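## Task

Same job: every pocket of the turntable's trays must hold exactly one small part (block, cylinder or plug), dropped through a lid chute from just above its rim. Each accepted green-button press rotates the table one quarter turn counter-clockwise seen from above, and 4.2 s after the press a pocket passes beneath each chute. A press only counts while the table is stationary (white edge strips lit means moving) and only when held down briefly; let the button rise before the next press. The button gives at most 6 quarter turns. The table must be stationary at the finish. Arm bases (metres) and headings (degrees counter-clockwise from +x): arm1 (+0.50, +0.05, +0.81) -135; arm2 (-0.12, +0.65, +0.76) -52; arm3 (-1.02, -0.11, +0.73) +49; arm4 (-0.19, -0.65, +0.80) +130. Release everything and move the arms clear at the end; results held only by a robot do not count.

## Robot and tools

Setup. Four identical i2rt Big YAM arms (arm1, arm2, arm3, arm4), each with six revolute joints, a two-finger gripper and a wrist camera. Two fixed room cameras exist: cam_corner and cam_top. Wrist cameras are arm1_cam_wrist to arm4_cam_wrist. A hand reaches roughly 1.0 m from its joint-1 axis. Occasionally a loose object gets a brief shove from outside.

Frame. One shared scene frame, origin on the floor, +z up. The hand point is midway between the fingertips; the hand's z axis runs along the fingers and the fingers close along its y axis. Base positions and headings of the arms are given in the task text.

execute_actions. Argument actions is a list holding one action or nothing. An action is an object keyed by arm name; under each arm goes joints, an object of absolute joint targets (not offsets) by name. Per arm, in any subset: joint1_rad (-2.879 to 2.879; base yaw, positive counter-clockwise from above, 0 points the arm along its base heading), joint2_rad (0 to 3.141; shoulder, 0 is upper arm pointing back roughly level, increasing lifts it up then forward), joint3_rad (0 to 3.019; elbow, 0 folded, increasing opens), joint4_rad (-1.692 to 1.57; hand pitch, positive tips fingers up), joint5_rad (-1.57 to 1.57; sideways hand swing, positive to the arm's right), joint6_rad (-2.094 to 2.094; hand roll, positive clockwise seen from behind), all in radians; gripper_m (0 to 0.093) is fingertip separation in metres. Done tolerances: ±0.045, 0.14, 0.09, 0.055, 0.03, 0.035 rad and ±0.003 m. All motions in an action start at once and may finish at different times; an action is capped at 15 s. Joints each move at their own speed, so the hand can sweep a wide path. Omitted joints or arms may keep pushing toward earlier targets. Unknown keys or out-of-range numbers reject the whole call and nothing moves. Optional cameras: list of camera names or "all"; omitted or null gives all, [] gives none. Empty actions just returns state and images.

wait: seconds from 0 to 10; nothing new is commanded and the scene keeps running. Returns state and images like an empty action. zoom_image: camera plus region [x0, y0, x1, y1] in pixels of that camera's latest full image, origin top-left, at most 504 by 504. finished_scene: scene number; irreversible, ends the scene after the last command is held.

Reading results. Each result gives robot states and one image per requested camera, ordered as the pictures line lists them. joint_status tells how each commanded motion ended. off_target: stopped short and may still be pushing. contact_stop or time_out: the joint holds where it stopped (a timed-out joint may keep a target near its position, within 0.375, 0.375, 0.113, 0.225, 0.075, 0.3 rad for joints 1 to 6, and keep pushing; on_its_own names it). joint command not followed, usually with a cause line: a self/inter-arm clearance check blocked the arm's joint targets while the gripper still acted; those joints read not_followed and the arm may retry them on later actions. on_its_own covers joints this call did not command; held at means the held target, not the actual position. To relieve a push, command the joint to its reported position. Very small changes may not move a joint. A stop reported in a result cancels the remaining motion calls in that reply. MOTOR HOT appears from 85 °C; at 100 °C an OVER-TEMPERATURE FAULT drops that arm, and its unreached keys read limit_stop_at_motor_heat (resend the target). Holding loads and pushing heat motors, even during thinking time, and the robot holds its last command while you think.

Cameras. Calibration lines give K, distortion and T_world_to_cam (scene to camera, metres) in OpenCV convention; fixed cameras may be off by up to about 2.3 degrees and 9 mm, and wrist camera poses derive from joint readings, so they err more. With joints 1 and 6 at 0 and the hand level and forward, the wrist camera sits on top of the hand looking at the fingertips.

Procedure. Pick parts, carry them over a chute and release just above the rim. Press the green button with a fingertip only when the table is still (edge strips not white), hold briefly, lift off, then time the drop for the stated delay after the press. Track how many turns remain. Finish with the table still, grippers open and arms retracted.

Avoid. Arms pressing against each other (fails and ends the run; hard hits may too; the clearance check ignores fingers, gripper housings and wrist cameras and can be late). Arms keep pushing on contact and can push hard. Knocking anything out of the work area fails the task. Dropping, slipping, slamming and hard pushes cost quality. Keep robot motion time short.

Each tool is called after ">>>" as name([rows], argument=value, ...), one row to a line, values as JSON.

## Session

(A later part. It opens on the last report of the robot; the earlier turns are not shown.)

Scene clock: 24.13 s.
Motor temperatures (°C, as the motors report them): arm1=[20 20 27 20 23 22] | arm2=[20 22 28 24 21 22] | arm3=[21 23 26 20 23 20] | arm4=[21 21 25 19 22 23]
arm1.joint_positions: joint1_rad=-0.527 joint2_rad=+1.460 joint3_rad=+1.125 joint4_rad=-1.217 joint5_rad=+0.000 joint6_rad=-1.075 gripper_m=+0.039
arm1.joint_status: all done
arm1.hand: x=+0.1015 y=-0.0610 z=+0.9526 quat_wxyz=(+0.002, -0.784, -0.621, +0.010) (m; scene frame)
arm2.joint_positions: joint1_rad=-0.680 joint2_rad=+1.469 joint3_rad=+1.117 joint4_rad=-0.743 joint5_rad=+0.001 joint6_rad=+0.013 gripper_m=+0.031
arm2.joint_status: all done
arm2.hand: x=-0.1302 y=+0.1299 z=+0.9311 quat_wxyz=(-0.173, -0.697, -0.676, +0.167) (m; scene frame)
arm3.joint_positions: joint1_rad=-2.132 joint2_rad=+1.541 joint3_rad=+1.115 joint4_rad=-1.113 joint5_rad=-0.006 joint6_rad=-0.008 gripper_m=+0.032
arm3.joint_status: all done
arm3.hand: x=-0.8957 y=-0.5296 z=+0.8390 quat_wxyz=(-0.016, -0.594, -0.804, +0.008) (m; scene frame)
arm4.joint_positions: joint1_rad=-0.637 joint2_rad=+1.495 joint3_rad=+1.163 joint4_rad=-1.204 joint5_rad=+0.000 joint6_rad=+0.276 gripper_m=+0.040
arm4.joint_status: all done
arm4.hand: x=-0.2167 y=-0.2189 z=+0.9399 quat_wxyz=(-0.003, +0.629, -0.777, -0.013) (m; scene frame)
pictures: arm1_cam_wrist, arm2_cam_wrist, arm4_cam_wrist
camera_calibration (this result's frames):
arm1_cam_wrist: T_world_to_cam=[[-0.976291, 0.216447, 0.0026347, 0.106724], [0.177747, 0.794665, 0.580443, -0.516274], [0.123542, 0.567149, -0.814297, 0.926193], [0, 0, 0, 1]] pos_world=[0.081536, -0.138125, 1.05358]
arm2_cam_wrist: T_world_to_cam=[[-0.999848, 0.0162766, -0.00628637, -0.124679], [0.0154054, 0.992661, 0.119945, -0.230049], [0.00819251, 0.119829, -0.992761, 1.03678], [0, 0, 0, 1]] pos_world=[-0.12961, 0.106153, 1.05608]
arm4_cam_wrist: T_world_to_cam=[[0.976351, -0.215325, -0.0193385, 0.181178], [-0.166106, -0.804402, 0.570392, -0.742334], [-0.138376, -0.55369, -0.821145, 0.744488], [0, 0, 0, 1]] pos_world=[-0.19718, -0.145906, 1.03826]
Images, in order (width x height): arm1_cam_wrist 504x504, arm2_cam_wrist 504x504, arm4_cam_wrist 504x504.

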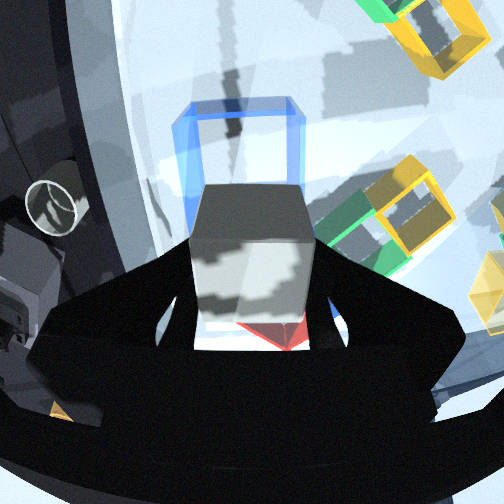

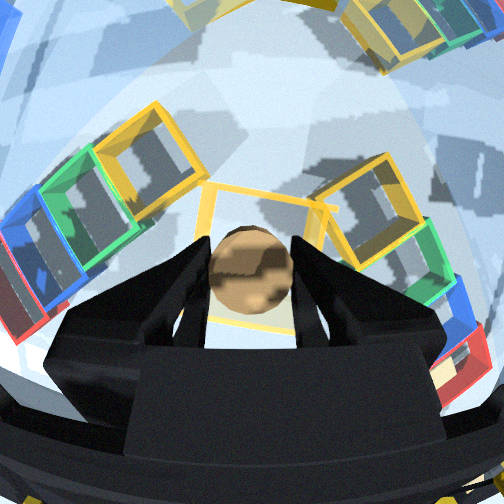

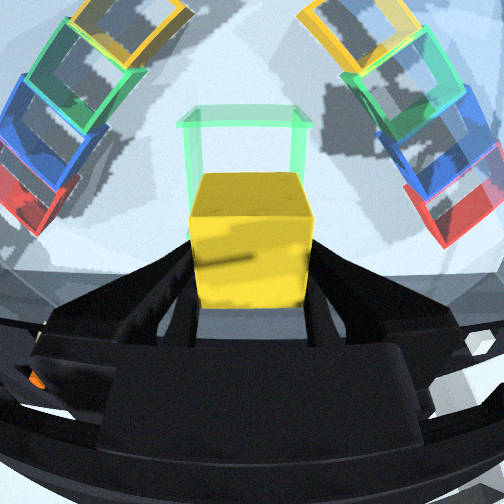

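>>> execute_actions([
  {"arm1":{"joints":{"joint1_rad":-0.215,"joint2_rad":1.585,"joint3_rad":1.36,"joint4_rad":-1.295}},"arm3":{"joints":{"joint1_rad":-1.85,"joint2_rad":1.3,"joint3_rad":1.0,"joint4_rad":-1.3}}},
], cameras=["arm1_cam_wrist"])

Scene clock: 25.93 s.
Motor temperatures (°C, as the motors report them): arm1=[20 20 28 20 23 22] | arm2=[20 22 28 24 21 22] | arm3=[21 23 26 20 23 20] | arm4=[21 21 25 19 22 23]
arm1.joint_positions: joint1_rad=-0.209 joint2_rad=+1.599 joint3_rad=+1.309 joint4_rad=-1.281 joint5_rad=+0.000 joint6_rad=-1.075 gripper_m=+0.039
arm1.joint_status: all done
arm1.hand: x=+0.1104 y=-0.2097 z=+0.9624 quat_wxyz=(-0.002, -0.675, -0.737, +0.002) (m; scene frame)
arm2.joint_positions: joint1_rad=-0.680 joint2_rad=+1.469 joint3_rad=+1.117 joint4_rad=-0.743 joint5_rad=+0.001 joint6_rad=+0.013 gripper_m=+0.031
arm2.joint_status: not commanded
arm2.hand: x=-0.1302 y=+0.1299 z=+0.9311 quat_wxyz=(-0.173, -0.697, -0.676, +0.167) (m; scene frame)
arm3.joint_positions: joint1_rad=-1.842 joint2_rad=+1.285 joint3_rad=+0.996 joint4_rad=-1.293 joint5_rad=-0.006 joint6_rad=-0.008 gripper_m=+0.032
arm3.joint_status: all done
arm3.hand: x=-0.8316 y=-0.4007 z=+0.8896 quat_wxyz=(+0.002, -0.472, -0.882, -0.004) (m; scene frame)
arm4.joint_positions: joint1_rad=-0.637 joint2_rad=+1.495 joint3_rad=+1.163 joint4_rad=-1.204 joint5_rad=+0.000 joint6_rad=+0.276 gripper_m=+0.040
arm4.joint_status: not commanded
arm4.hand: x=-0.2167 y=-0.2189 z=+0.9399 quat_wxyz=(-0.003, +0.629, -0.777, -0.013) (m; scene frame)
pictures: arm1_cam_wrist
camera_calibration (this result's frames):
arm1_cam_wrist: T_world_to_cam=[[-0.994883, -0.10021, -0.0128677, 0.0981652], [-0.0886202, 0.804384, 0.587463, -0.380611], [-0.0485192, 0.585597, -0.809149, 1.03526], [0, 0, 0, 1]] pos_world=[0.114163, -0.290252, 1.06254]
Images, in order (width x height): arm1_cam_wrist 504x504.

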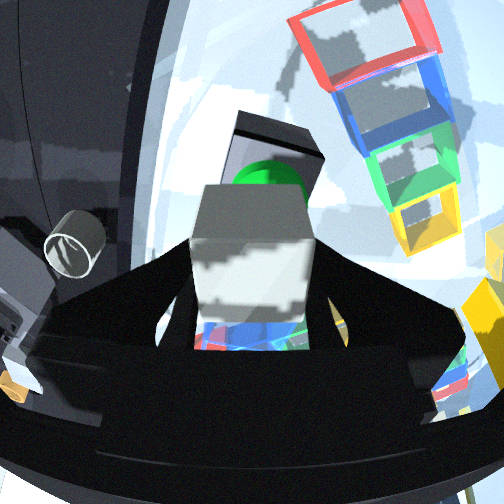

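>>> execute_actions(actions=[], cameras=[])

>>> execute_actions([
  {"arm1":{"joints":{"joint2_rad":1.705}}},
], cameras=[])

>>> execute_actions([
  {"arm1":{"joints":{"joint1_rad":-0.498,"joint2_rad":1.47,"joint3_rad":1.13,"joint4_rad":-1.21}}},
], cameras=["arm1_cam_wrist","cam_top"])

>>> wait(seconds=2.43)

>>> execute_actions([
  {"arm1":{"joints":{"gripper_m":0.08}},"arm2":{"joints":{"gripper_m":0.07}},"arm4":{"joints":{"gripper_m":0.08}}},
], cameras=["cam_top"])

Scene clock: 26.30 s.
Motor temperatures (°C, as the motors report them): arm1=[20 20 28 20 23 22] | arm2=[20 22 28 24 21 22] | arm3=[21 23 26 20 23 20] | arm4=[21 21 25 19 22 23]
arm1.joint_positions: joint1_rad=-0.209 joint2_rad=+1.599 joint3_rad=+1.309 joint4_rad=-1.281 joint5_rad=+0.000 joint6_rad=-1.075 gripper_m=+0.039
arm1.joint_status: all done
arm1.hand: x=+0.1104 y=-0.2097 z=+0.9624 quat_wxyz=(-0.002, -0.675, -0.737, +0.002) (m; scene frame)
arm2.joint_positions: joint1_rad=-0.680 joint2_rad=+1.469 joint3_rad=+1.117 joint4_rad=-0.743 joint5_rad=+0.001 joint6_rad=+0.013 gripper_m=+0.031
arm2.joint_status: not commanded
arm2.hand: x=-0.1302 y=+0.1299 z=+0.9311 quat_wxyz=(-0.173, -0.697, -0.676, +0.167) (m; scene frame)
arm3.joint_positions: joint1_rad=-1.842 joint2_rad=+1.285 joint3_rad=+0.996 joint4_rad=-1.293 joint5_rad=-0.006 joint6_rad=-0.008 gripper_m=+0.032
arm3.joint_status: all done
arm3.hand: x=-0.8316 y=-0.4007 z=+0.8896 quat_wxyz=(+0.002, -0.472, -0.882, -0.004) (m; scene frame)
arm4.joint_positions: joint1_rad=-0.637 joint2_rad=+1.495 joint3_rad=+1.163 joint4_rad=-1.204 joint5_rad=+0.000 joint6_rad=+0.276 gripper_m=+0.040
arm4.joint_status: not commanded
arm4.hand: x=-0.2167 y=-0.2189 z=+0.9399 quat_wxyz=(-0.003, +0.629, -0.777, -0.013) (m; scene frame)
pictures: none
No camera images: the call's "cameras" was empty. Leave "cameras" out to get every camera's image.

Scene clock: 27.10 s.
Motor temperatures (°C, as the motors report them): arm1=[20 20 28 20 23 22] | arm2=[20 22 28 24 21 22] | arm3=[21 23 26 20 23 20] | arm4=[21 21 25 19 22 23]
arm1.joint_positions: joint1_rad=-0.209 joint2_rad=+1.673 joint3_rad=+1.331 joint4_rad=-1.289 joint5_rad=+0.002 joint6_rad=-1.075 gripper_m=+0.039
arm1.joint_status: all done
arm1.hand: x=+0.1048 y=-0.2132 z=+0.9370 quat_wxyz=(-0.008, -0.675, -0.737, -0.028) (m; scene frame)
arm2.joint_positions: joint1_rad=-0.680 joint2_rad=+1.469 joint3_rad=+1.117 joint4_rad=-0.743 joint5_rad=+0.001 joint6_rad=+0.013 gripper_m=+0.031
arm2.joint_status: not commanded
arm2.hand: x=-0.1302 y=+0.1299 z=+0.9311 quat_wxyz=(-0.173, -0.697, -0.676, +0.167) (m; scene frame)
arm3.joint_positions: joint1_rad=-1.842 joint2_rad=+1.285 joint3_rad=+0.996 joint4_rad=-1.293 joint5_rad=-0.006 joint6_rad=-0.008 gripper_m=+0.032
arm3.joint_status: not commanded
arm3.hand: x=-0.8316 y=-0.4007 z=+0.8896 quat_wxyz=(+0.002, -0.472, -0.882, -0.004) (m; scene frame)
arm4.joint_positions: joint1_rad=-0.637 joint2_rad=+1.495 joint3_rad=+1.163 joint4_rad=-1.204 joint5_rad=+0.000 joint6_rad=+0.276 gripper_m=+0.040
arm4.joint_status: not commanded
arm4.hand: x=-0.2167 y=-0.2189 z=+0.9399 quat_wxyz=(-0.003, +0.629, -0.777, -0.013) (m; scene frame)
pictures: none
No camera images: the call's "cameras" was empty. Leave "cameras" out to get every camera's image.

Scene clock: 28.23 s.
Motor temperatures (°C, as the motors report them): arm1=[20 20 28 20 23 22] | arm2=[20 22 29 24 21 22] | arm3=[21 23 26 20 23 20] | arm4=[21 21 25 19 22 23]
arm1.joint_positions: joint1_rad=-0.504 joint2_rad=+1.476 joint3_rad=+1.130 joint4_rad=-1.221 joint5_rad=+0.000 joint6_rad=-1.076 gripper_m=+0.039
arm1.joint_status: all done
arm1.hand: x=+0.1032 y=-0.0706 z=+0.9479 quat_wxyz=(-0.001, -0.776, -0.631, +0.003) (m; scene frame)
arm2.joint_positions: joint1_rad=-0.680 joint2_rad=+1.469 joint3_rad=+1.117 joint4_rad=-0.743 joint5_rad=+0.001 joint6_rad=+0.013 gripper_m=+0.031
arm2.joint_status: not commanded
arm2.hand: x=-0.1302 y=+0.1299 z=+0.9311 quat_wxyz=(-0.173, -0.697, -0.676, +0.167) (m; scene frame)
arm3.joint_positions: joint1_rad=-1.842 joint2_rad=+1.285 joint3_rad=+0.996 joint4_rad=-1.293 joint5_rad=-0.006 joint6_rad=-0.008 gripper_m=+0.032
arm3.joint_status: not commanded
arm3.hand: x=-0.8316 y=-0.4007 z=+0.8896 quat_wxyz=(+0.002, -0.472, -0.882, -0.004) (m; scene frame)
arm4.joint_positions: joint1_rad=-0.637 joint2_rad=+1.495 joint3_rad=+1.163 joint4_rad=-1.204 joint5_rad=+0.000 joint6_rad=+0.276 gripper_m=+0.040
arm4.joint_status: not commanded
arm4.hand: x=-0.2167 y=-0.2189 z=+0.9399 quat_wxyz=(-0.003, +0.629, -0.777, -0.013) (m; scene frame)
pictures: arm1_cam_wrist, cam_top
camera_calibration (this result's frames):
arm1_cam_wrist: T_world_to_cam=[[-0.981304, 0.192134, -0.0112688, 0.122452], [0.149106, 0.795954, 0.586707, -0.50906], [0.121696, 0.574057, -0.809721, 0.92393], [0, 0, 0, 1]] pos_world=[0.0836277, -0.148728, 1.04817]
Images, in order (width x height): arm1_cam_wrist 504x504, cam_top 896x504.

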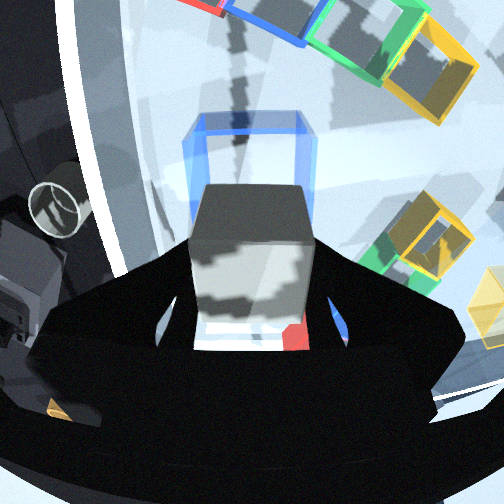

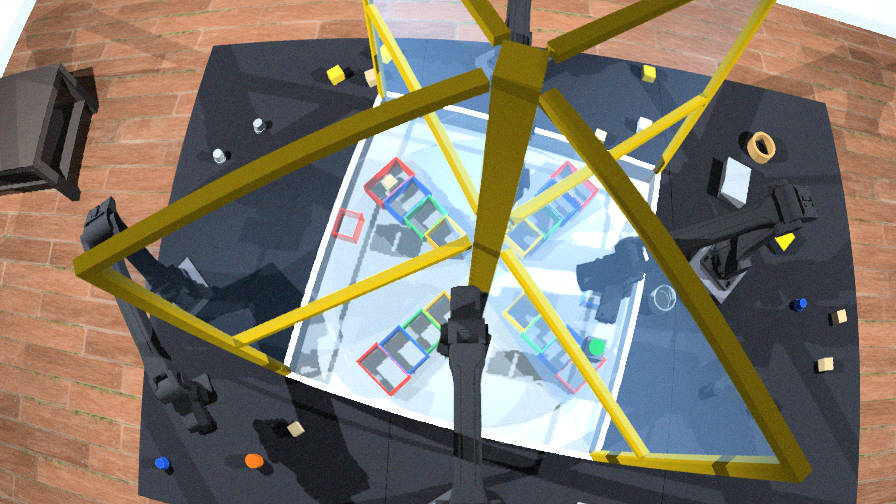

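Scene clock: 30.67 s.
Motor temperatures (°C, as the motors report them): arm1=[20 20 28 20 23 22] | arm2=[20 22 29 24 21 22] | arm3=[21 23 26 20 23 20] | arm4=[21 21 26 19 22 23]
arm1.joint_positions: joint1_rad=-0.504 joint2_rad=+1.476 joint3_rad=+1.130 joint4_rad=-1.221 joint5_rad=+0.000 joint6_rad=-1.076 gripper_m=+0.039
arm1.joint_status: all done
arm1.hand: x=+0.1032 y=-0.0706 z=+0.9479 quat_wxyz=(-0.001, -0.776, -0.631, +0.003) (m; scene frame)
arm2.joint_positions: joint1_rad=-0.680 joint2_rad=+1.469 joint3_rad=+1.117 joint4_rad=-0.743 joint5_rad=+0.001 joint6_rad=+0.013 gripper_m=+0.031
arm2.joint_status: not commanded
arm2.hand: x=-0.1302 y=+0.1299 z=+0.9311 quat_wxyz=(-0.173, -0.697, -0.676, +0.167) (m; scene frame)
arm3.joint_positions: joint1_rad=-1.842 joint2_rad=+1.285 joint3_rad=+0.996 joint4_rad=-1.293 joint5_rad=-0.006 joint6_rad=-0.008 gripper_m=+0.032
arm3.joint_status: not commanded
arm3.hand: x=-0.8316 y=-0.4007 z=+0.8896 quat_wxyz=(+0.002, -0.472, -0.882, -0.004) (m; scene frame)
arm4.joint_positions: joint1_rad=-0.637 joint2_rad=+1.495 joint3_rad=+1.163 joint4_rad=-1.204 joint5_rad=+0.000 joint6_rad=+0.276 gripper_m=+0.040
arm4.joint_status: not commanded
arm4.hand: x=-0.2167 y=-0.2189 z=+0.9399 quat_wxyz=(-0.003, +0.629, -0.777, -0.013) (m; scene frame)
wait: 2.43 s; at rest by 0.27 s
pictures: arm1_cam_wrist, arm2_cam_wrist, arm3_cam_wrist, arm4_cam_wrist, cam_corner, cam_top
camera_calibration (this result's frames):
arm1_cam_wrist: T_world_to_cam=[[-0.981304, 0.192134, -0.0112688, 0.122452], [0.149106, 0.795954, 0.586707, -0.50906], [0.121696, 0.574057, -0.809721, 0.92393], [0, 0, 0, 1]] pos_world=[0.0836277, -0.148728, 1.04817]
arm2_cam_wrist: T_world_to_cam=[[-0.999848, 0.0162766, -0.00628637, -0.124679], [0.0154054, 0.992661, 0.119945, -0.230049], [0.00819251, 0.119829, -0.992761, 1.03678], [0, 0, 0, 1]] pos_world=[-0.12961, 0.106153, 1.05608]
arm3_cam_wrist: T_world_to_cam=[[-0.837771, -0.545868, 0.0129116, -0.927191], [-0.436043, 0.683076, 0.585895, -0.605], [-0.328641, 0.485216, -0.810284, 0.765768], [0, 0, 0, 1]] pos_world=[-0.788917, -0.464427, 0.986927]
arm4_cam_wrist: T_world_to_cam=[[0.976351, -0.215325, -0.0193385, 0.181178], [-0.166106, -0.804402, 0.570392, -0.742334], [-0.138376, -0.55369, -0.821145, 0.744488], [0, 0, 0, 1]] pos_world=[-0.19718, -0.145906, 1.03826]
Images, in order (width x height): arm1_cam_wrist 504x504, arm2_cam_wrist 504x504, arm3_cam_wrist 504x504, arm4_cam_wrist 504x504, cam_corner 896x504, cam_top 896x504.

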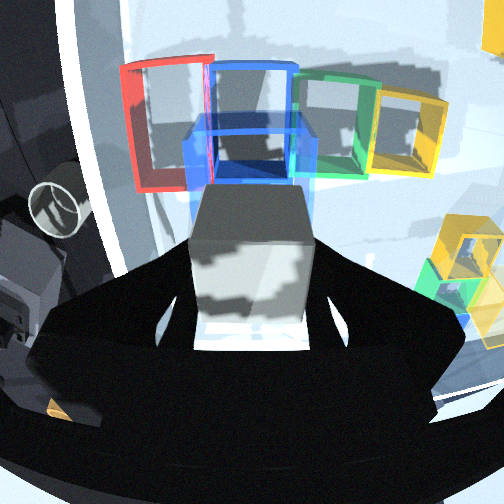

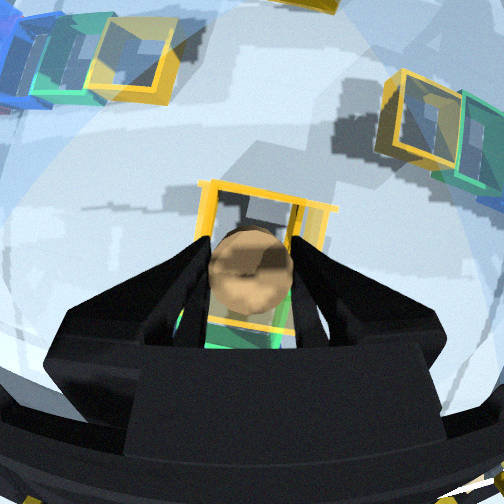

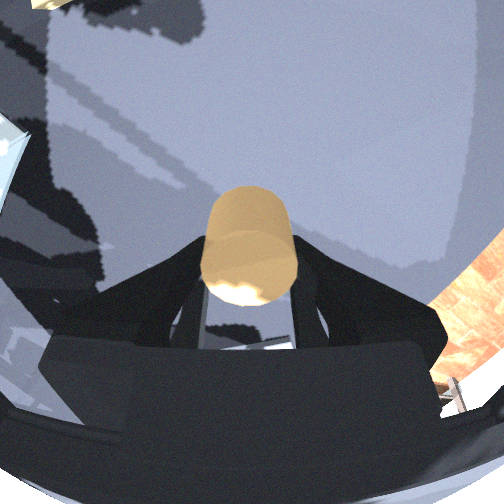

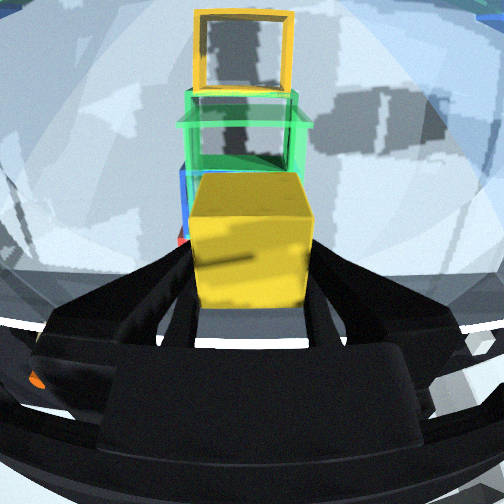

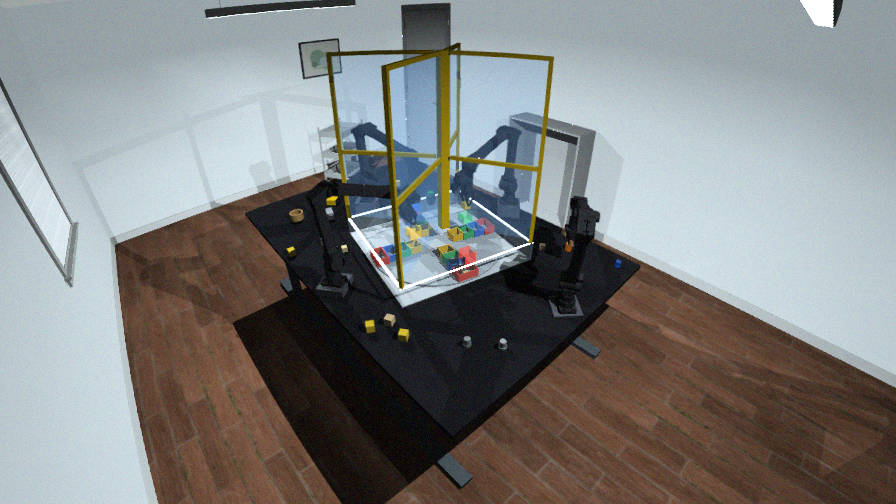

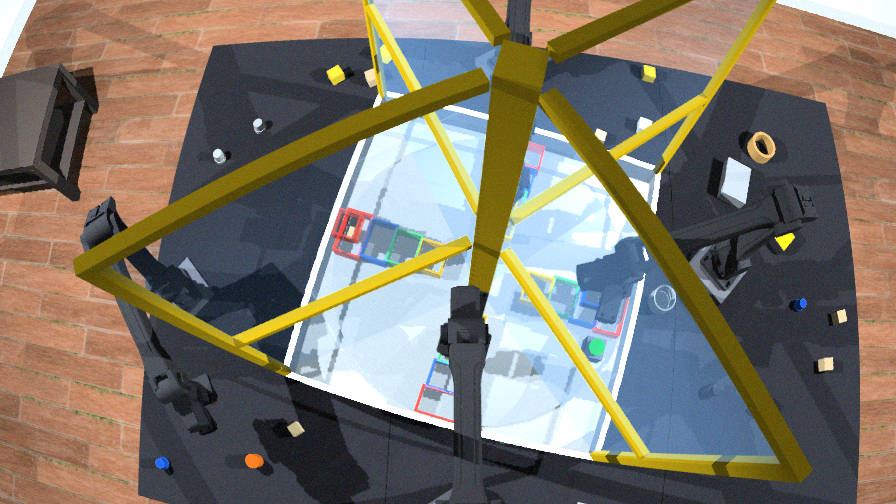

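Scene clock: 31.33 s.
Motor temperatures (°C, as the motors report them): arm1=[20 20 28 20 23 22] | arm2=[20 22 30 24 21 22] | arm3=[21 23 26 20 23 20] | arm4=[21 21 26 19 22 23]
arm1.joint_positions: joint1_rad=-0.504 joint2_rad=+1.476 joint3_rad=+1.130 joint4_rad=-1.221 joint5_rad=+0.000 joint6_rad=-1.076 gripper_m=+0.080
arm1.joint_status: all done
arm1.hand: x=+0.1032 y=-0.0706 z=+0.9479 quat_wxyz=(-0.001, -0.776, -0.631, +0.003) (m; scene frame)
arm2.joint_positions: joint1_rad=-0.680 joint2_rad=+1.469 joint3_rad=+1.117 joint4_rad=-0.743 joint5_rad=+0.001 joint6_rad=+0.013 gripper_m=+0.070
arm2.joint_status: all done
arm2.hand: x=-0.1302 y=+0.1299 z=+0.9311 quat_wxyz=(-0.173, -0.697, -0.676, +0.167) (m; scene frame)
arm3.joint_positions: joint1_rad=-1.842 joint2_rad=+1.285 joint3_rad=+0.996 joint4_rad=-1.293 joint5_rad=-0.006 joint6_rad=-0.008 gripper_m=+0.032
arm3.joint_status: not commanded
arm3.hand: x=-0.8316 y=-0.4007 z=+0.8896 quat_wxyz=(+0.002, -0.472, -0.882, -0.004) (m; scene frame)
arm4.joint_positions: joint1_rad=-0.637 joint2_rad=+1.495 joint3_rad=+1.163 joint4_rad=-1.204 joint5_rad=+0.000 joint6_rad=+0.276 gripper_m=+0.080
arm4.joint_status: all done
arm4.hand: x=-0.2167 y=-0.2189 z=+0.9399 quat_wxyz=(-0.003, +0.629, -0.777, -0.013) (m; scene frame)
pictures: cam_top
Images, in order (width x height): cam_top 896x504.

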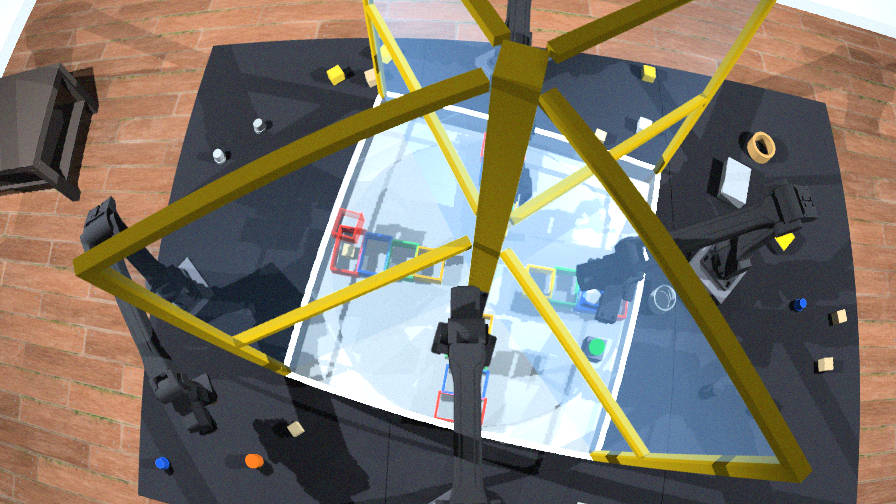

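>>> execute_actions([
  {"arm1":{"joints":{"joint1_rad":0.9,"joint2_rad":1.31,"joint3_rad":0.95,"joint4_rad":-1.19}},"arm2":{"joints":{"joint1_rad":0.565,"joint2_rad":1.26,"joint3_rad":0.905,"joint4_rad":-0.7,"gripper_m":0.08}},"arm3":{"joints":{"joint1_rad":-0.51,"joint2_rad":1.0,"joint3_rad":1.03,"joint4_rad":-1.56}},"arm4":{"joints":{"joint1_rad":0.7,"joint2_rad":1.42,"joint3_rad":1.09,"joint4_rad":-1.25}}},
])

Scene clock: 34.80 s.
Motor temperatures (°C, as the motors report them): arm1=[20 20 28 20 23 22] | arm2=[20 22 30 24 21 22] | arm3=[21 23 26 20 23 20] | arm4=[21 21 26 19 22 23]
arm1.joint_positions: joint1_rad=+0.901 joint2_rad=+1.314 joint3_rad=+0.953 joint4_rad=-1.200 joint5_rad=+0.000 joint6_rad=-1.076 gripper_m=+0.080
arm1.joint_status: all done
arm1.hand: x=+0.5423 y=-0.3019 z=+0.9441 quat_wxyz=(-0.002, -0.185, -0.983, +0.007) (m; scene frame)
arm2.joint_positions: joint1_rad=+0.569 joint2_rad=+1.251 joint3_rad=+0.920 joint4_rad=-0.707 joint5_rad=+0.000 joint6_rad=+0.013 gripper_m=+0.080
arm2.joint_status: all done
arm2.hand: x=+0.3060 y=+0.5016 z=+0.9427 quat_wxyz=(-0.265, -0.167, -0.949, +0.047) (m; scene frame)
arm3.joint_positions: joint1_rad=-0.512 joint2_rad=+0.995 joint3_rad=+0.996 joint4_rad=-1.550 joint5_rad=-0.006 joint6_rad=-0.008 gripper_m=+0.032
arm3.joint_status: all done
arm3.hand: x=-0.7753 y=-0.0261 z=+0.9699 quat_wxyz=(-0.011, +0.173, -0.985, -0.003) (m; scene frame)
arm4.joint_positions: joint1_rad=+0.704 joint2_rad=+1.442 joint3_rad=+1.091 joint4_rad=-1.243 joint5_rad=+0.000 joint6_rad=+0.277 gripper_m=+0.080
arm4.joint_status: all done
arm4.hand: x=-0.5764 y=-0.5841 z=+0.9420 quat_wxyz=(+0.006, +0.976, -0.218, +0.009) (m; scene frame)
pictures: arm1_cam_wrist, arm2_cam_wrist, arm3_cam_wrist, arm4_cam_wrist, cam_corner, cam_top
camera_calibration (this result's frames):
arm1_cam_wrist: T_world_to_cam=[[-0.351873, -0.936048, 0.000260588, -0.0949838], [-0.758403, 0.285257, 0.586048, -0.0495987], [-0.548644, 0.206017, -0.810276, 1.25314], [0, 0, 0, 1]] pos_world=[0.616487, -0.332928, 1.04448]
arm2_cam_wrist: T_world_to_cam=[[-0.331122, -0.943537, 0.00978122, 0.567194], [-0.941608, 0.331081, 0.0613215, 0.0728869], [-0.0610975, 0.0110948, -0.99807, 1.08092], [0, 0, 0, 1]] pos_world=[0.322483, 0.499045, 1.06882]
arm3_cam_wrist: T_world_to_cam=[[0.330531, -0.94367, 0.0153628, 0.216397], [-0.78365, -0.265338, 0.561684, -1.15412], [-0.525968, -0.197693, -0.827209, 0.513183], [0, 0, 0, 1]] pos_world=[-0.706037, -0.000572148, 1.06944]
arm4_cam_wrist: T_world_to_cam=[[0.432574, 0.901536, -0.010665, 0.784528], [0.72243, -0.33951, 0.602352, -0.343502], [0.539421, -0.268267, -0.798159, 1.03], [0, 0, 0, 1]] pos_world=[-0.646814, -0.547588, 1.03738]
Images, in order (width x height): arm1_cam_wrist 504x504, arm2_cam_wrist 504x504, arm3_cam_wrist 504x504, arm4_cam_wrist 504x504, cam_corner 896x504, cam_top 896x504.

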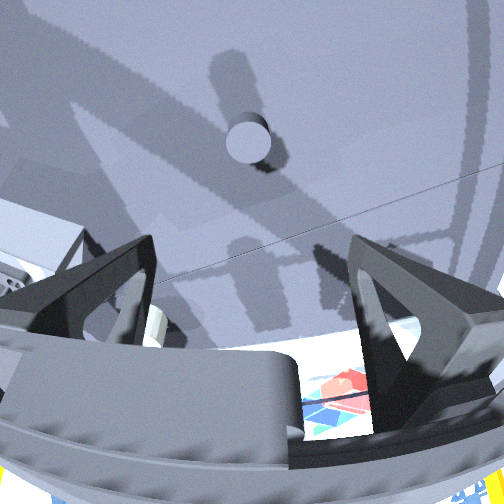

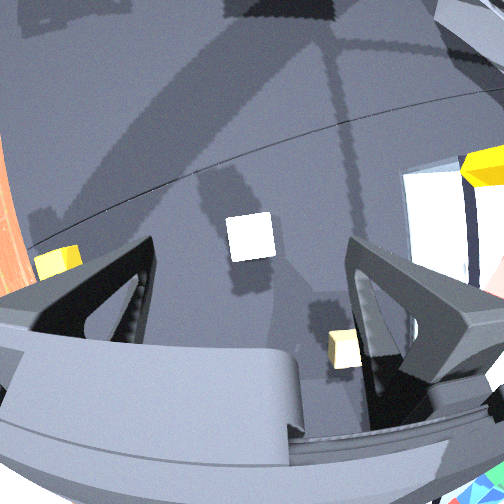

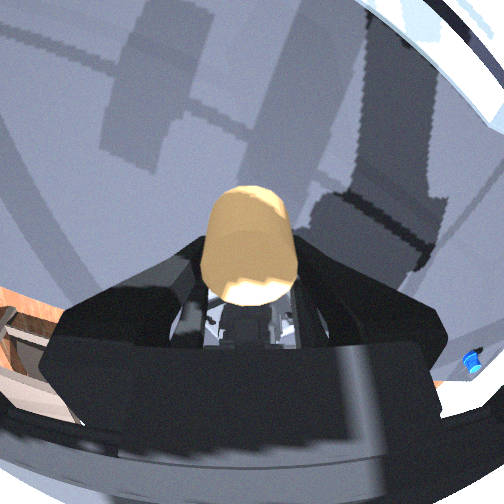

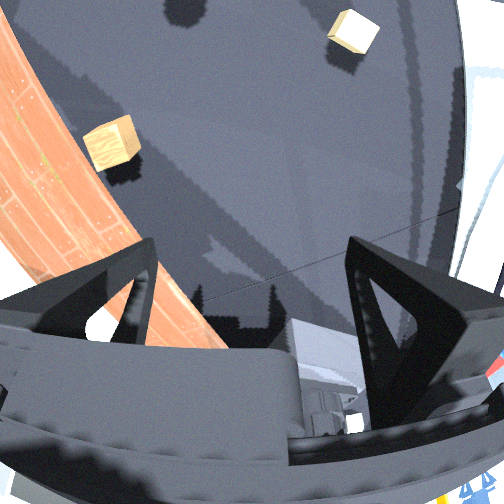

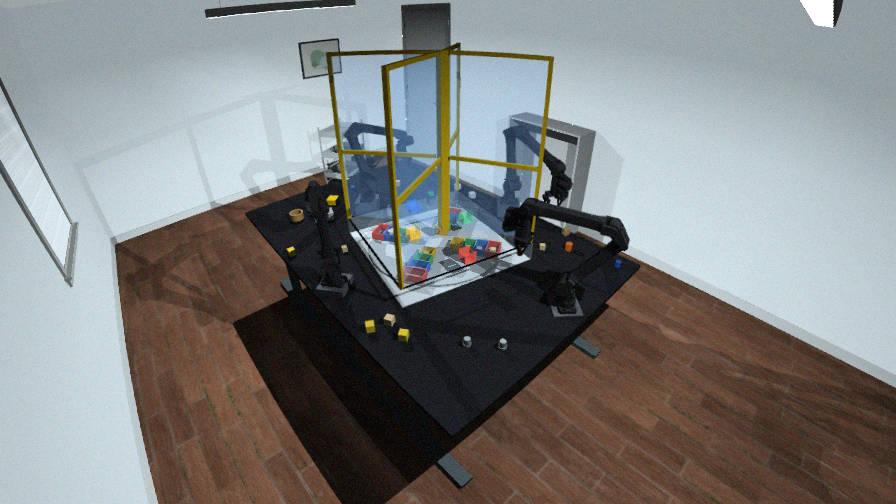

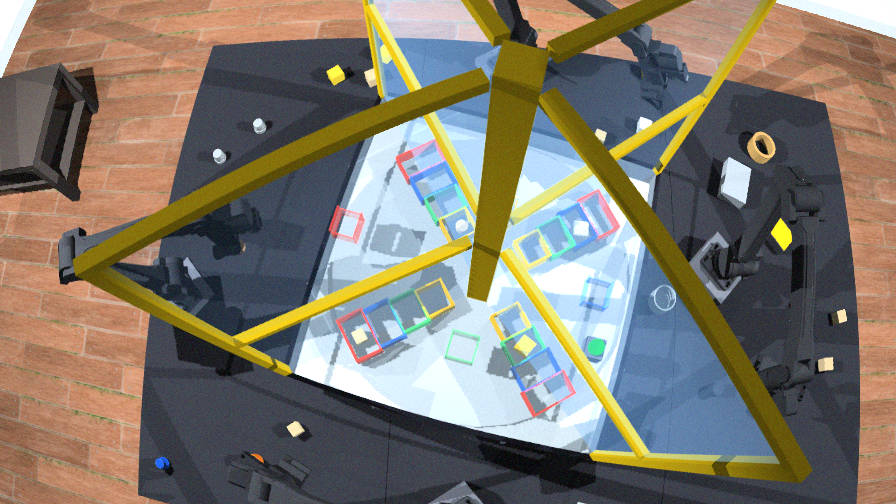

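>>> zoom_image(camera="arm4_cam_wrist", region=[300, 0, 420, 90])

>>> zoom_image(camera="arm4_cam_wrist", region=[60, 100, 180, 190])

Region (300, 0, 420, 90) of arm4_cam_wrist's 504x504 image, scaled by 4.200, with more detail than that image has; it fills the top 378 rows of this view, and the rest is white.

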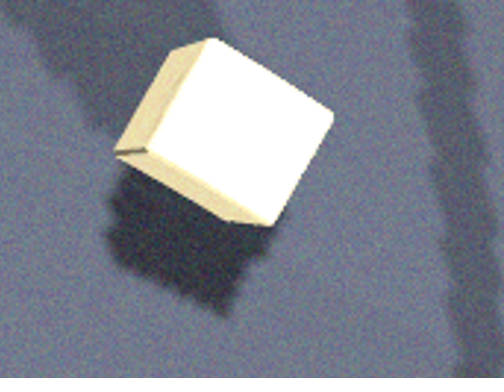

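Region (60, 100, 180, 190) of arm4_cam_wrist's 504x504 image, scaled by 4.200, with more detail than that image has; it fills the top 378 rows of this view, and the rest is white.

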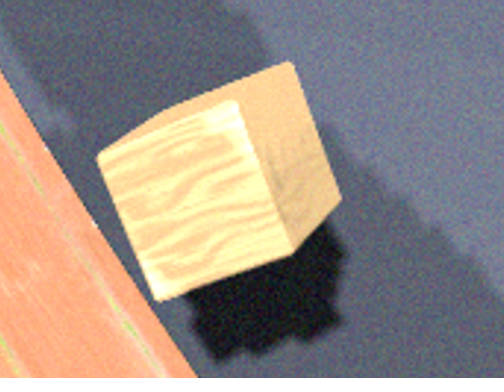

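>>> execute_actions([
  {"arm1":{"joints":{"joint1_rad":0.884,"joint2_rad":1.674,"joint3_rad":0.714,"joint4_rad":-0.577,"gripper_m":0.07}},"arm2":{"joints":{"joint2_rad":1.62,"joint3_rad":0.703,"joint4_rad":-0.152}},"arm3":{"joints":{"joint2_rad":1.45,"joint3_rad":1.45,"joint4_rad":-1.53}},"arm4":{"joints":{"joint1_rad":0.456,"joint2_rad":1.908,"joint4_rad":-0.755,"joint6_rad":0.474,"gripper_m":0.068}}},
], cameras=["arm1_cam_wrist","arm2_cam_wrist","arm3_cam_wrist","arm4_cam_wrist"])

Scene clock: 37.53 s.
Motor temperatures (°C, as the motors report them): arm1=[20 20 28 20 23 22] | arm2=[20 22 30 24 21 22] | arm3=[21 23 27 20 23 20] | arm4=[21 22 26 19 22 23]
arm1.joint_positions: joint1_rad=+0.878 joint2_rad=+1.655 joint3_rad=+0.720 joint4_rad=-0.574 joint5_rad=+0.011 joint6_rad=-1.076 gripper_m=+0.070
arm1.joint_status: all done
arm1.hand: x=+0.5336 y=-0.3158 z=+0.7603 quat_wxyz=(-0.004, -0.197, -0.980, +0.033) (m; scene frame)
arm2.joint_positions: joint1_rad=+0.568 joint2_rad=+1.614 joint3_rad=+0.700 joint4_rad=-0.166 joint5_rad=-0.003 joint6_rad=+0.013 gripper_m=+0.080
arm2.joint_status: all done
arm2.hand: x=+0.3092 y=+0.4992 z=+0.7537 quat_wxyz=(-0.245, -0.168, -0.954, +0.042) (m; scene frame)
arm3.joint_positions: joint1_rad=-0.512 joint2_rad=+1.449 joint3_rad=+1.395 joint4_rad=-1.532 joint5_rad=-0.006 joint6_rad=-0.008 gripper_m=+0.032
arm3.joint_status: all done
arm3.hand: x=-0.6235 y=+0.0275 z=+0.9784 quat_wxyz=(+0.007, +0.173, -0.985, +0.000) (m; scene frame)
arm4.joint_positions: joint1_rad=+0.449 joint2_rad=+1.914 joint3_rad=+1.081 joint4_rad=-0.764 joint5_rad=+0.000 joint6_rad=+0.465 gripper_m=+0.068
arm4.joint_status: all done
arm4.hand: x=-0.6140 y=-0.4623 z=+0.7392 quat_wxyz=(+0.007, +0.904, -0.427, +0.011) (m; scene frame)
pictures: arm1_cam_wrist, arm2_cam_wrist, arm3_cam_wrist, arm4_cam_wrist
camera_calibration (this result's frames):
arm1_cam_wrist: T_world_to_cam=[[-0.37416, -0.925992, 0.0504252, -0.134087], [-0.748151, 0.333537, 0.573606, 0.0747406], [-0.547973, 0.176895, -0.817578, 1.09825], [0, 0, 0, 1]] pos_world=[0.607561, -0.343367, 0.861798]
arm2_cam_wrist: T_world_to_cam=[[-0.330698, -0.943705, 0.00778741, 0.569211], [-0.938396, 0.329692, 0.103521, 0.0561462], [-0.100261, 0.0269264, -0.994597, 0.894129], [0, 0, 0, 1]] pos_world=[0.33057, 0.494581, 0.879053]
arm3_cam_wrist: T_world_to_cam=[[0.330951, -0.943522, 0.0154351, 0.216837], [-0.763975, -0.2583, 0.591289, -1.04259], [-0.553907, -0.20748, -0.806312, 0.573104], [0, 0, 0, 1]] pos_world=[-0.550827, 0.0541973, 1.07522]
arm4_cam_wrist: T_world_to_cam=[[0.776712, 0.62983, -0.00560478, 0.770775], [0.502736, -0.614569, 0.607915, -0.419011], [0.379439, -0.474993, -0.793982, 0.724138], [0, 0, 0, 1]] pos_world=[-0.662785, -0.399008, 0.833996]
Images, in order (width x height): arm1_cam_wrist 504x504, arm2_cam_wrist 504x504, arm3_cam_wrist 504x504, arm4_cam_wrist 504x504.

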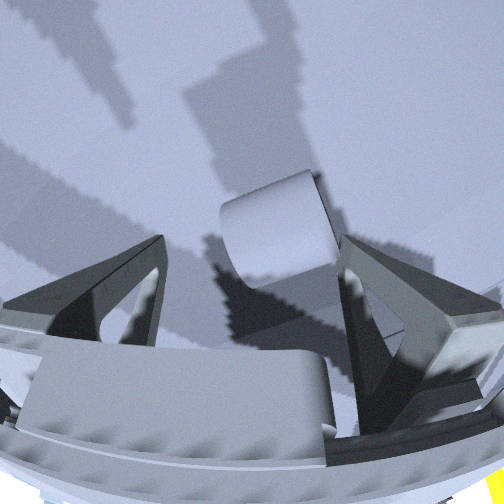

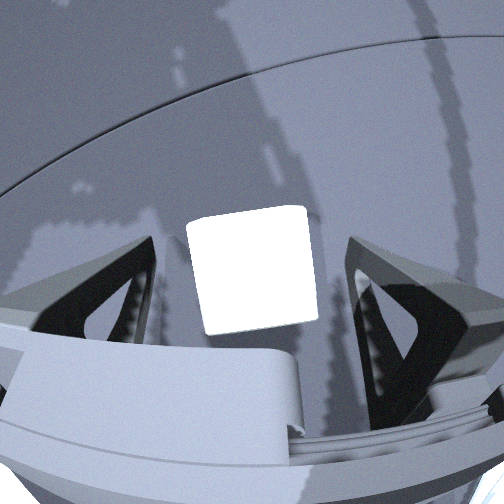

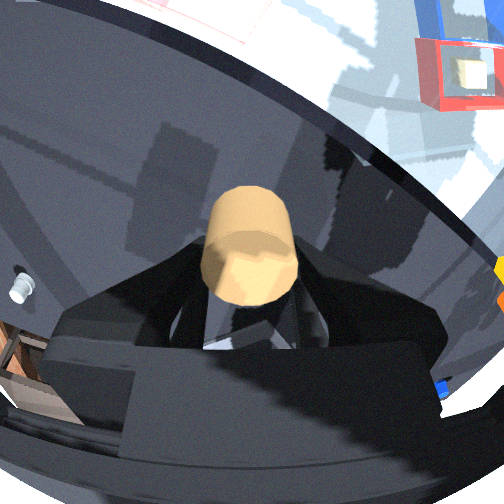

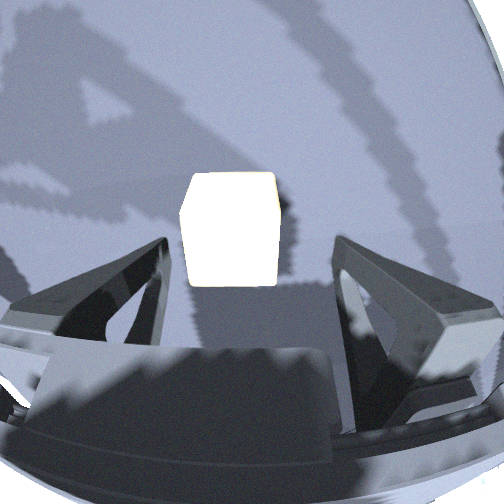

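>>> execute_actions([
  {"arm1":{"joints":{"joint2_rad":1.72,"joint3_rad":0.82,"joint4_rad":-0.62,"joint6_rad":-1.47,"gripper_m":0.093}},"arm2":{"joints":{"gripper_m":0.0}},"arm3":{"joints":{"joint1_rad":-0.49,"joint2_rad":1.7,"joint3_rad":1.635,"joint4_rad":-1.39}},"arm4":{"joints":{"joint4_rad":-0.7}}},
], cameras=["arm1_cam_wrist","arm2_cam_wrist","arm3_cam_wrist","arm4_cam_wrist"])

Scene clock: 39.53 s.
Motor temperatures (°C, as the motors report them): arm1=[20 20 28 20 23 22] | arm2=[20 22 29 24 21 22] | arm3=[21 23 27 20 23 20] | arm4=[21 22 26 19 22 23]
arm1.joint_positions: joint1_rad=+0.878 joint2_rad=+1.723 joint3_rad=+0.784 joint4_rad=-0.606 joint5_rad=+0.005 joint6_rad=-1.454 gripper_m=+0.093
arm1.joint_status: all done
arm1.hand: x=+0.5364 y=-0.3309 z=+0.7514 quat_wxyz=(+0.001, -0.009, -1.000, +0.016) (m; scene frame)
arm2.joint_positions: joint1_rad=+0.568 joint2_rad=+1.614 joint3_rad=+0.700 joint4_rad=-0.166 joint5_rad=-0.002 joint6_rad=+0.013 gripper_m=+0.040
arm2.joint_status: gripper_m off_target (ended at +0.040, target +0.000)
arm2.hand: x=+0.3092 y=+0.4990 z=+0.7538 quat_wxyz=(-0.245, -0.168, -0.954, +0.043) (m; scene frame)
arm3.joint_positions: joint1_rad=-0.495 joint2_rad=+1.704 joint3_rad=+1.598 joint4_rad=-1.393 joint5_rad=-0.006 joint6_rad=-0.008 gripper_m=+0.032
arm3.joint_status: all done
arm3.hand: x=-0.5171 y=+0.0742 z=+0.9412 quat_wxyz=(-0.035, +0.181, -0.983, -0.007) (m; scene frame)
arm4.joint_positions: joint1_rad=+0.449 joint2_rad=+1.914 joint3_rad=+1.081 joint4_rad=-0.711 joint5_rad=+0.000 joint6_rad=+0.465 gripper_m=+0.068
arm4.joint_status: all done
arm4.hand: x=-0.6260 y=-0.4570 z=+0.7392 quat_wxyz=(+0.008, +0.904, -0.427, -0.015) (m; scene frame)
pictures: arm1_cam_wrist, arm2_cam_wrist, arm3_cam_wrist, arm4_cam_wrist
camera_calibration (this result's frames):
arm1_cam_wrist: T_world_to_cam=[[-0.00451957, -0.999828, 0.0179867, -0.344992], [-0.805627, 0.0142962, 0.59225, -0.00188595], [-0.592405, -0.0118139, -0.805553, 1.04759], [0, 0, 0, 1]] pos_world=[0.617517, -0.33253, 0.851209]
arm2_cam_wrist: T_world_to_cam=[[-0.330728, -0.943687, 0.00863997, 0.568438], [-0.938394, 0.329817, 0.10314, 0.0564471], [-0.100182, 0.0260036, -0.994629, 0.894643], [0, 0, 0, 1]] pos_world=[0.330595, 0.494546, 0.879105]
arm3_cam_wrist: T_world_to_cam=[[0.345394, -0.938334, 0.0152391, 0.233575], [-0.804459, -0.287675, 0.519701, -0.87864], [-0.483269, -0.191761, -0.854212, 0.69207], [0, 0, 0, 1]] pos_world=[-0.453049, 0.0991207, 1.04425]
arm4_cam_wrist: T_world_to_cam=[[0.776334, 0.629612, -0.0298843, 0.794357], [0.530993, -0.627715, 0.569228, -0.369456], [0.339634, -0.45778, -0.821636, 0.734653], [0, 0, 0, 1]] pos_world=[-0.670021, -0.395741, 0.837661]
Images, in order (width x height): arm1_cam_wrist 504x504, arm2_cam_wrist 504x504, arm3_cam_wrist 504x504, arm4_cam_wrist 504x504.

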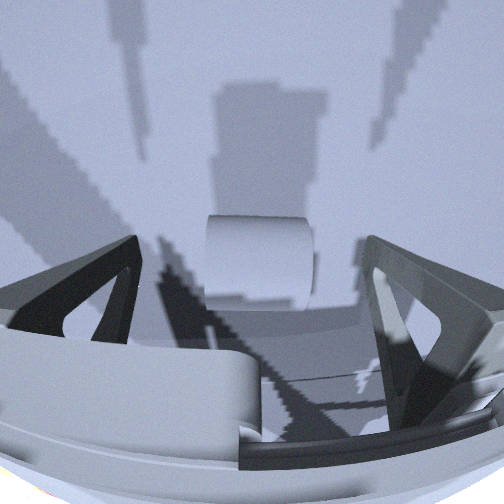

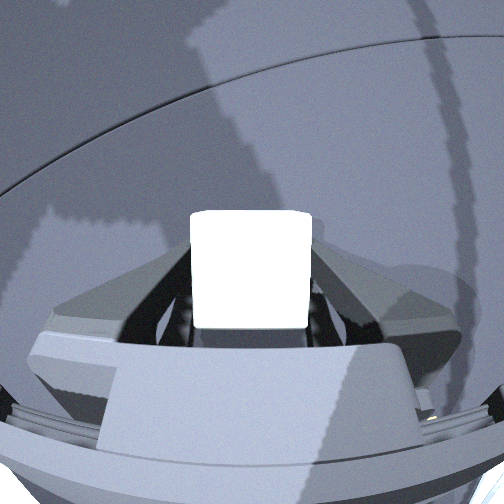

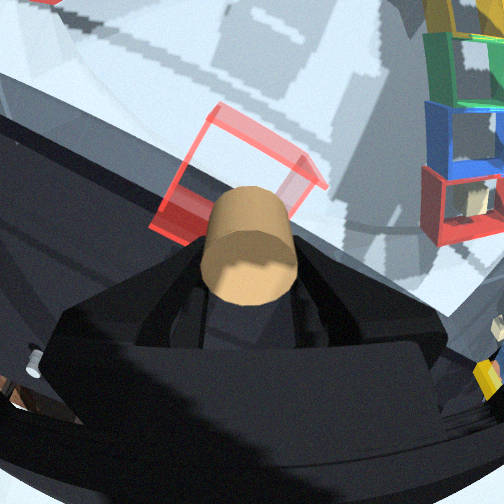

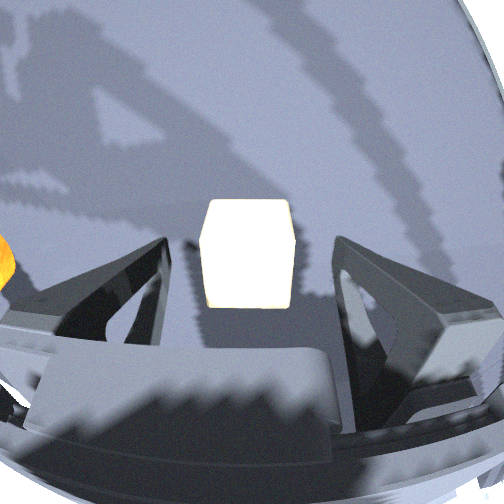

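>>> execute_actions([
  {"arm1":{"joints":{"joint1_rad":0.853,"joint2_rad":1.745,"gripper_m":0.0}},"arm2":{"joints":{"joint1_rad":0.2,"joint2_rad":1.24,"joint3_rad":0.95,"joint4_rad":-0.76,"joint5_rad":0.1,"joint6_rad":0.19}},"arm3":{"joints":{"joint1_rad":-0.478,"joint4_rad":-1.435}},"arm4":{"joints":{"gripper_m":0.0}}},
], cameras=["arm1_cam_wrist","arm2_cam_wrist","arm3_cam_wrist"])

Scene clock: 41.50 s.
Motor temperatures (°C, as the motors report them): arm1=[20 20 27 20 23 22] | arm2=[20 22 30 24 21 22] | arm3=[21 23 27 20 23 20] | arm4=[21 22 25 19 22 23]
arm1.joint_positions: joint1_rad=+0.859 joint2_rad=+1.740 joint3_rad=+0.801 joint4_rad=-0.606 joint5_rad=+0.003 joint6_rad=-1.456 gripper_m=+0.037
arm1.joint_status: gripper_m off_target (ended at +0.037, target +0.000); the others done
arm1.hand: x=+0.5302 y=-0.3374 z=+0.7490 quat_wxyz=(+0.000, -0.017, -1.000, +0.015) (m; scene frame)
arm2.joint_positions: joint1_rad=+0.194 joint2_rad=+1.234 joint3_rad=+0.936 joint4_rad=-0.753 joint5_rad=+0.102 joint6_rad=+0.174 gripper_m=+0.040
arm2.joint_status: all done
arm2.hand: x=+0.2054 y=+0.3462 z=+0.9537 quat_wxyz=(-0.241, -0.425, -0.865, +0.118) (m; scene frame)
arm3.joint_positions: joint1_rad=-0.484 joint2_rad=+1.704 joint3_rad=+1.598 joint4_rad=-1.427 joint5_rad=-0.006 joint6_rad=-0.008 gripper_m=+0.032
arm3.joint_status: all done
arm3.hand: x=-0.5271 y=+0.0769 z=+0.9407 quat_wxyz=(-0.019, +0.187, -0.982, -0.005) (m; scene frame)
arm4.joint_positions: joint1_rad=+0.449 joint2_rad=+1.914 joint3_rad=+1.081 joint4_rad=-0.711 joint5_rad=+0.000 joint6_rad=+0.465 gripper_m=+0.032
arm4.joint_status: gripper_m off_target (ended at +0.032, target +0.000)
arm4.hand: x=-0.6260 y=-0.4570 z=+0.7392 quat_wxyz=(+0.008, +0.904, -0.427, -0.015) (m; scene frame)
pictures: arm1_cam_wrist, arm2_cam_wrist, arm3_cam_wrist
camera_calibration (this result's frames):
arm1_cam_wrist: T_world_to_cam=[[-0.0212751, -0.999635, 0.0166456, -0.341455], [-0.806358, 0.0269997, 0.59081, 0.000342715], [-0.591044, -0.000852751, -0.806639, 1.04567], [0, 0, 0, 1]] pos_world=[0.611048, -0.340447, 0.848958]
arm2_cam_wrist: T_world_to_cam=[[-0.784918, -0.619532, 0.00910671, 0.368793], [-0.617867, 0.783738, 0.0632086, -0.196092], [-0.046297, 0.0439869, -0.997959, 1.07292], [0, 0, 0, 1]] pos_world=[0.217987, 0.33497, 1.07976]
arm3_cam_wrist: T_world_to_cam=[[0.356496, -0.934171, 0.0153291, 0.245052], [-0.784201, -0.290266, 0.548429, -0.90176], [-0.507877, -0.207534, -0.836056, 0.658546], [0, 0, 0, 1]] pos_world=[-0.46006, 0.103842, 1.04138]
Images, in order (width x height): arm1_cam_wrist 504x504, arm2_cam_wrist 504x504, arm3_cam_wrist 504x504.

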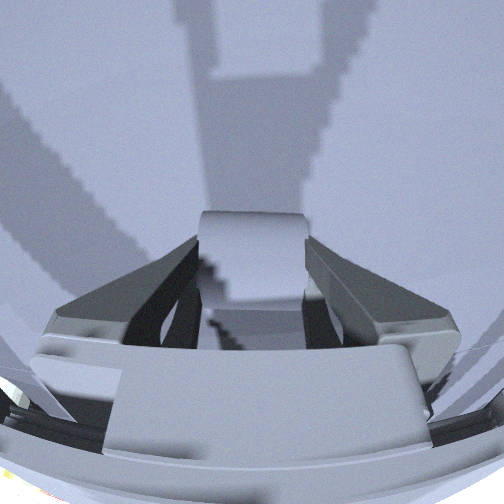

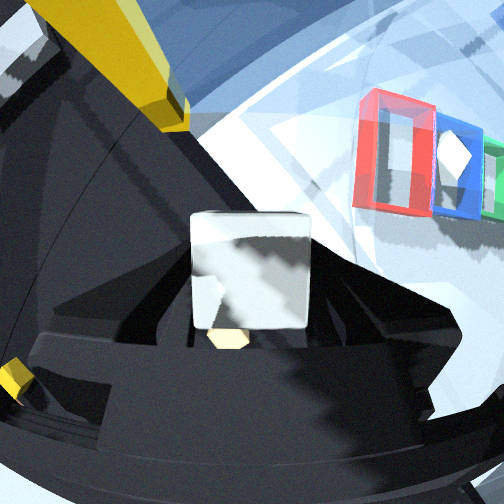

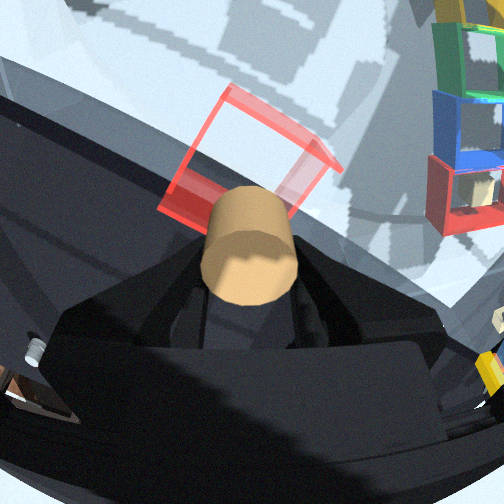

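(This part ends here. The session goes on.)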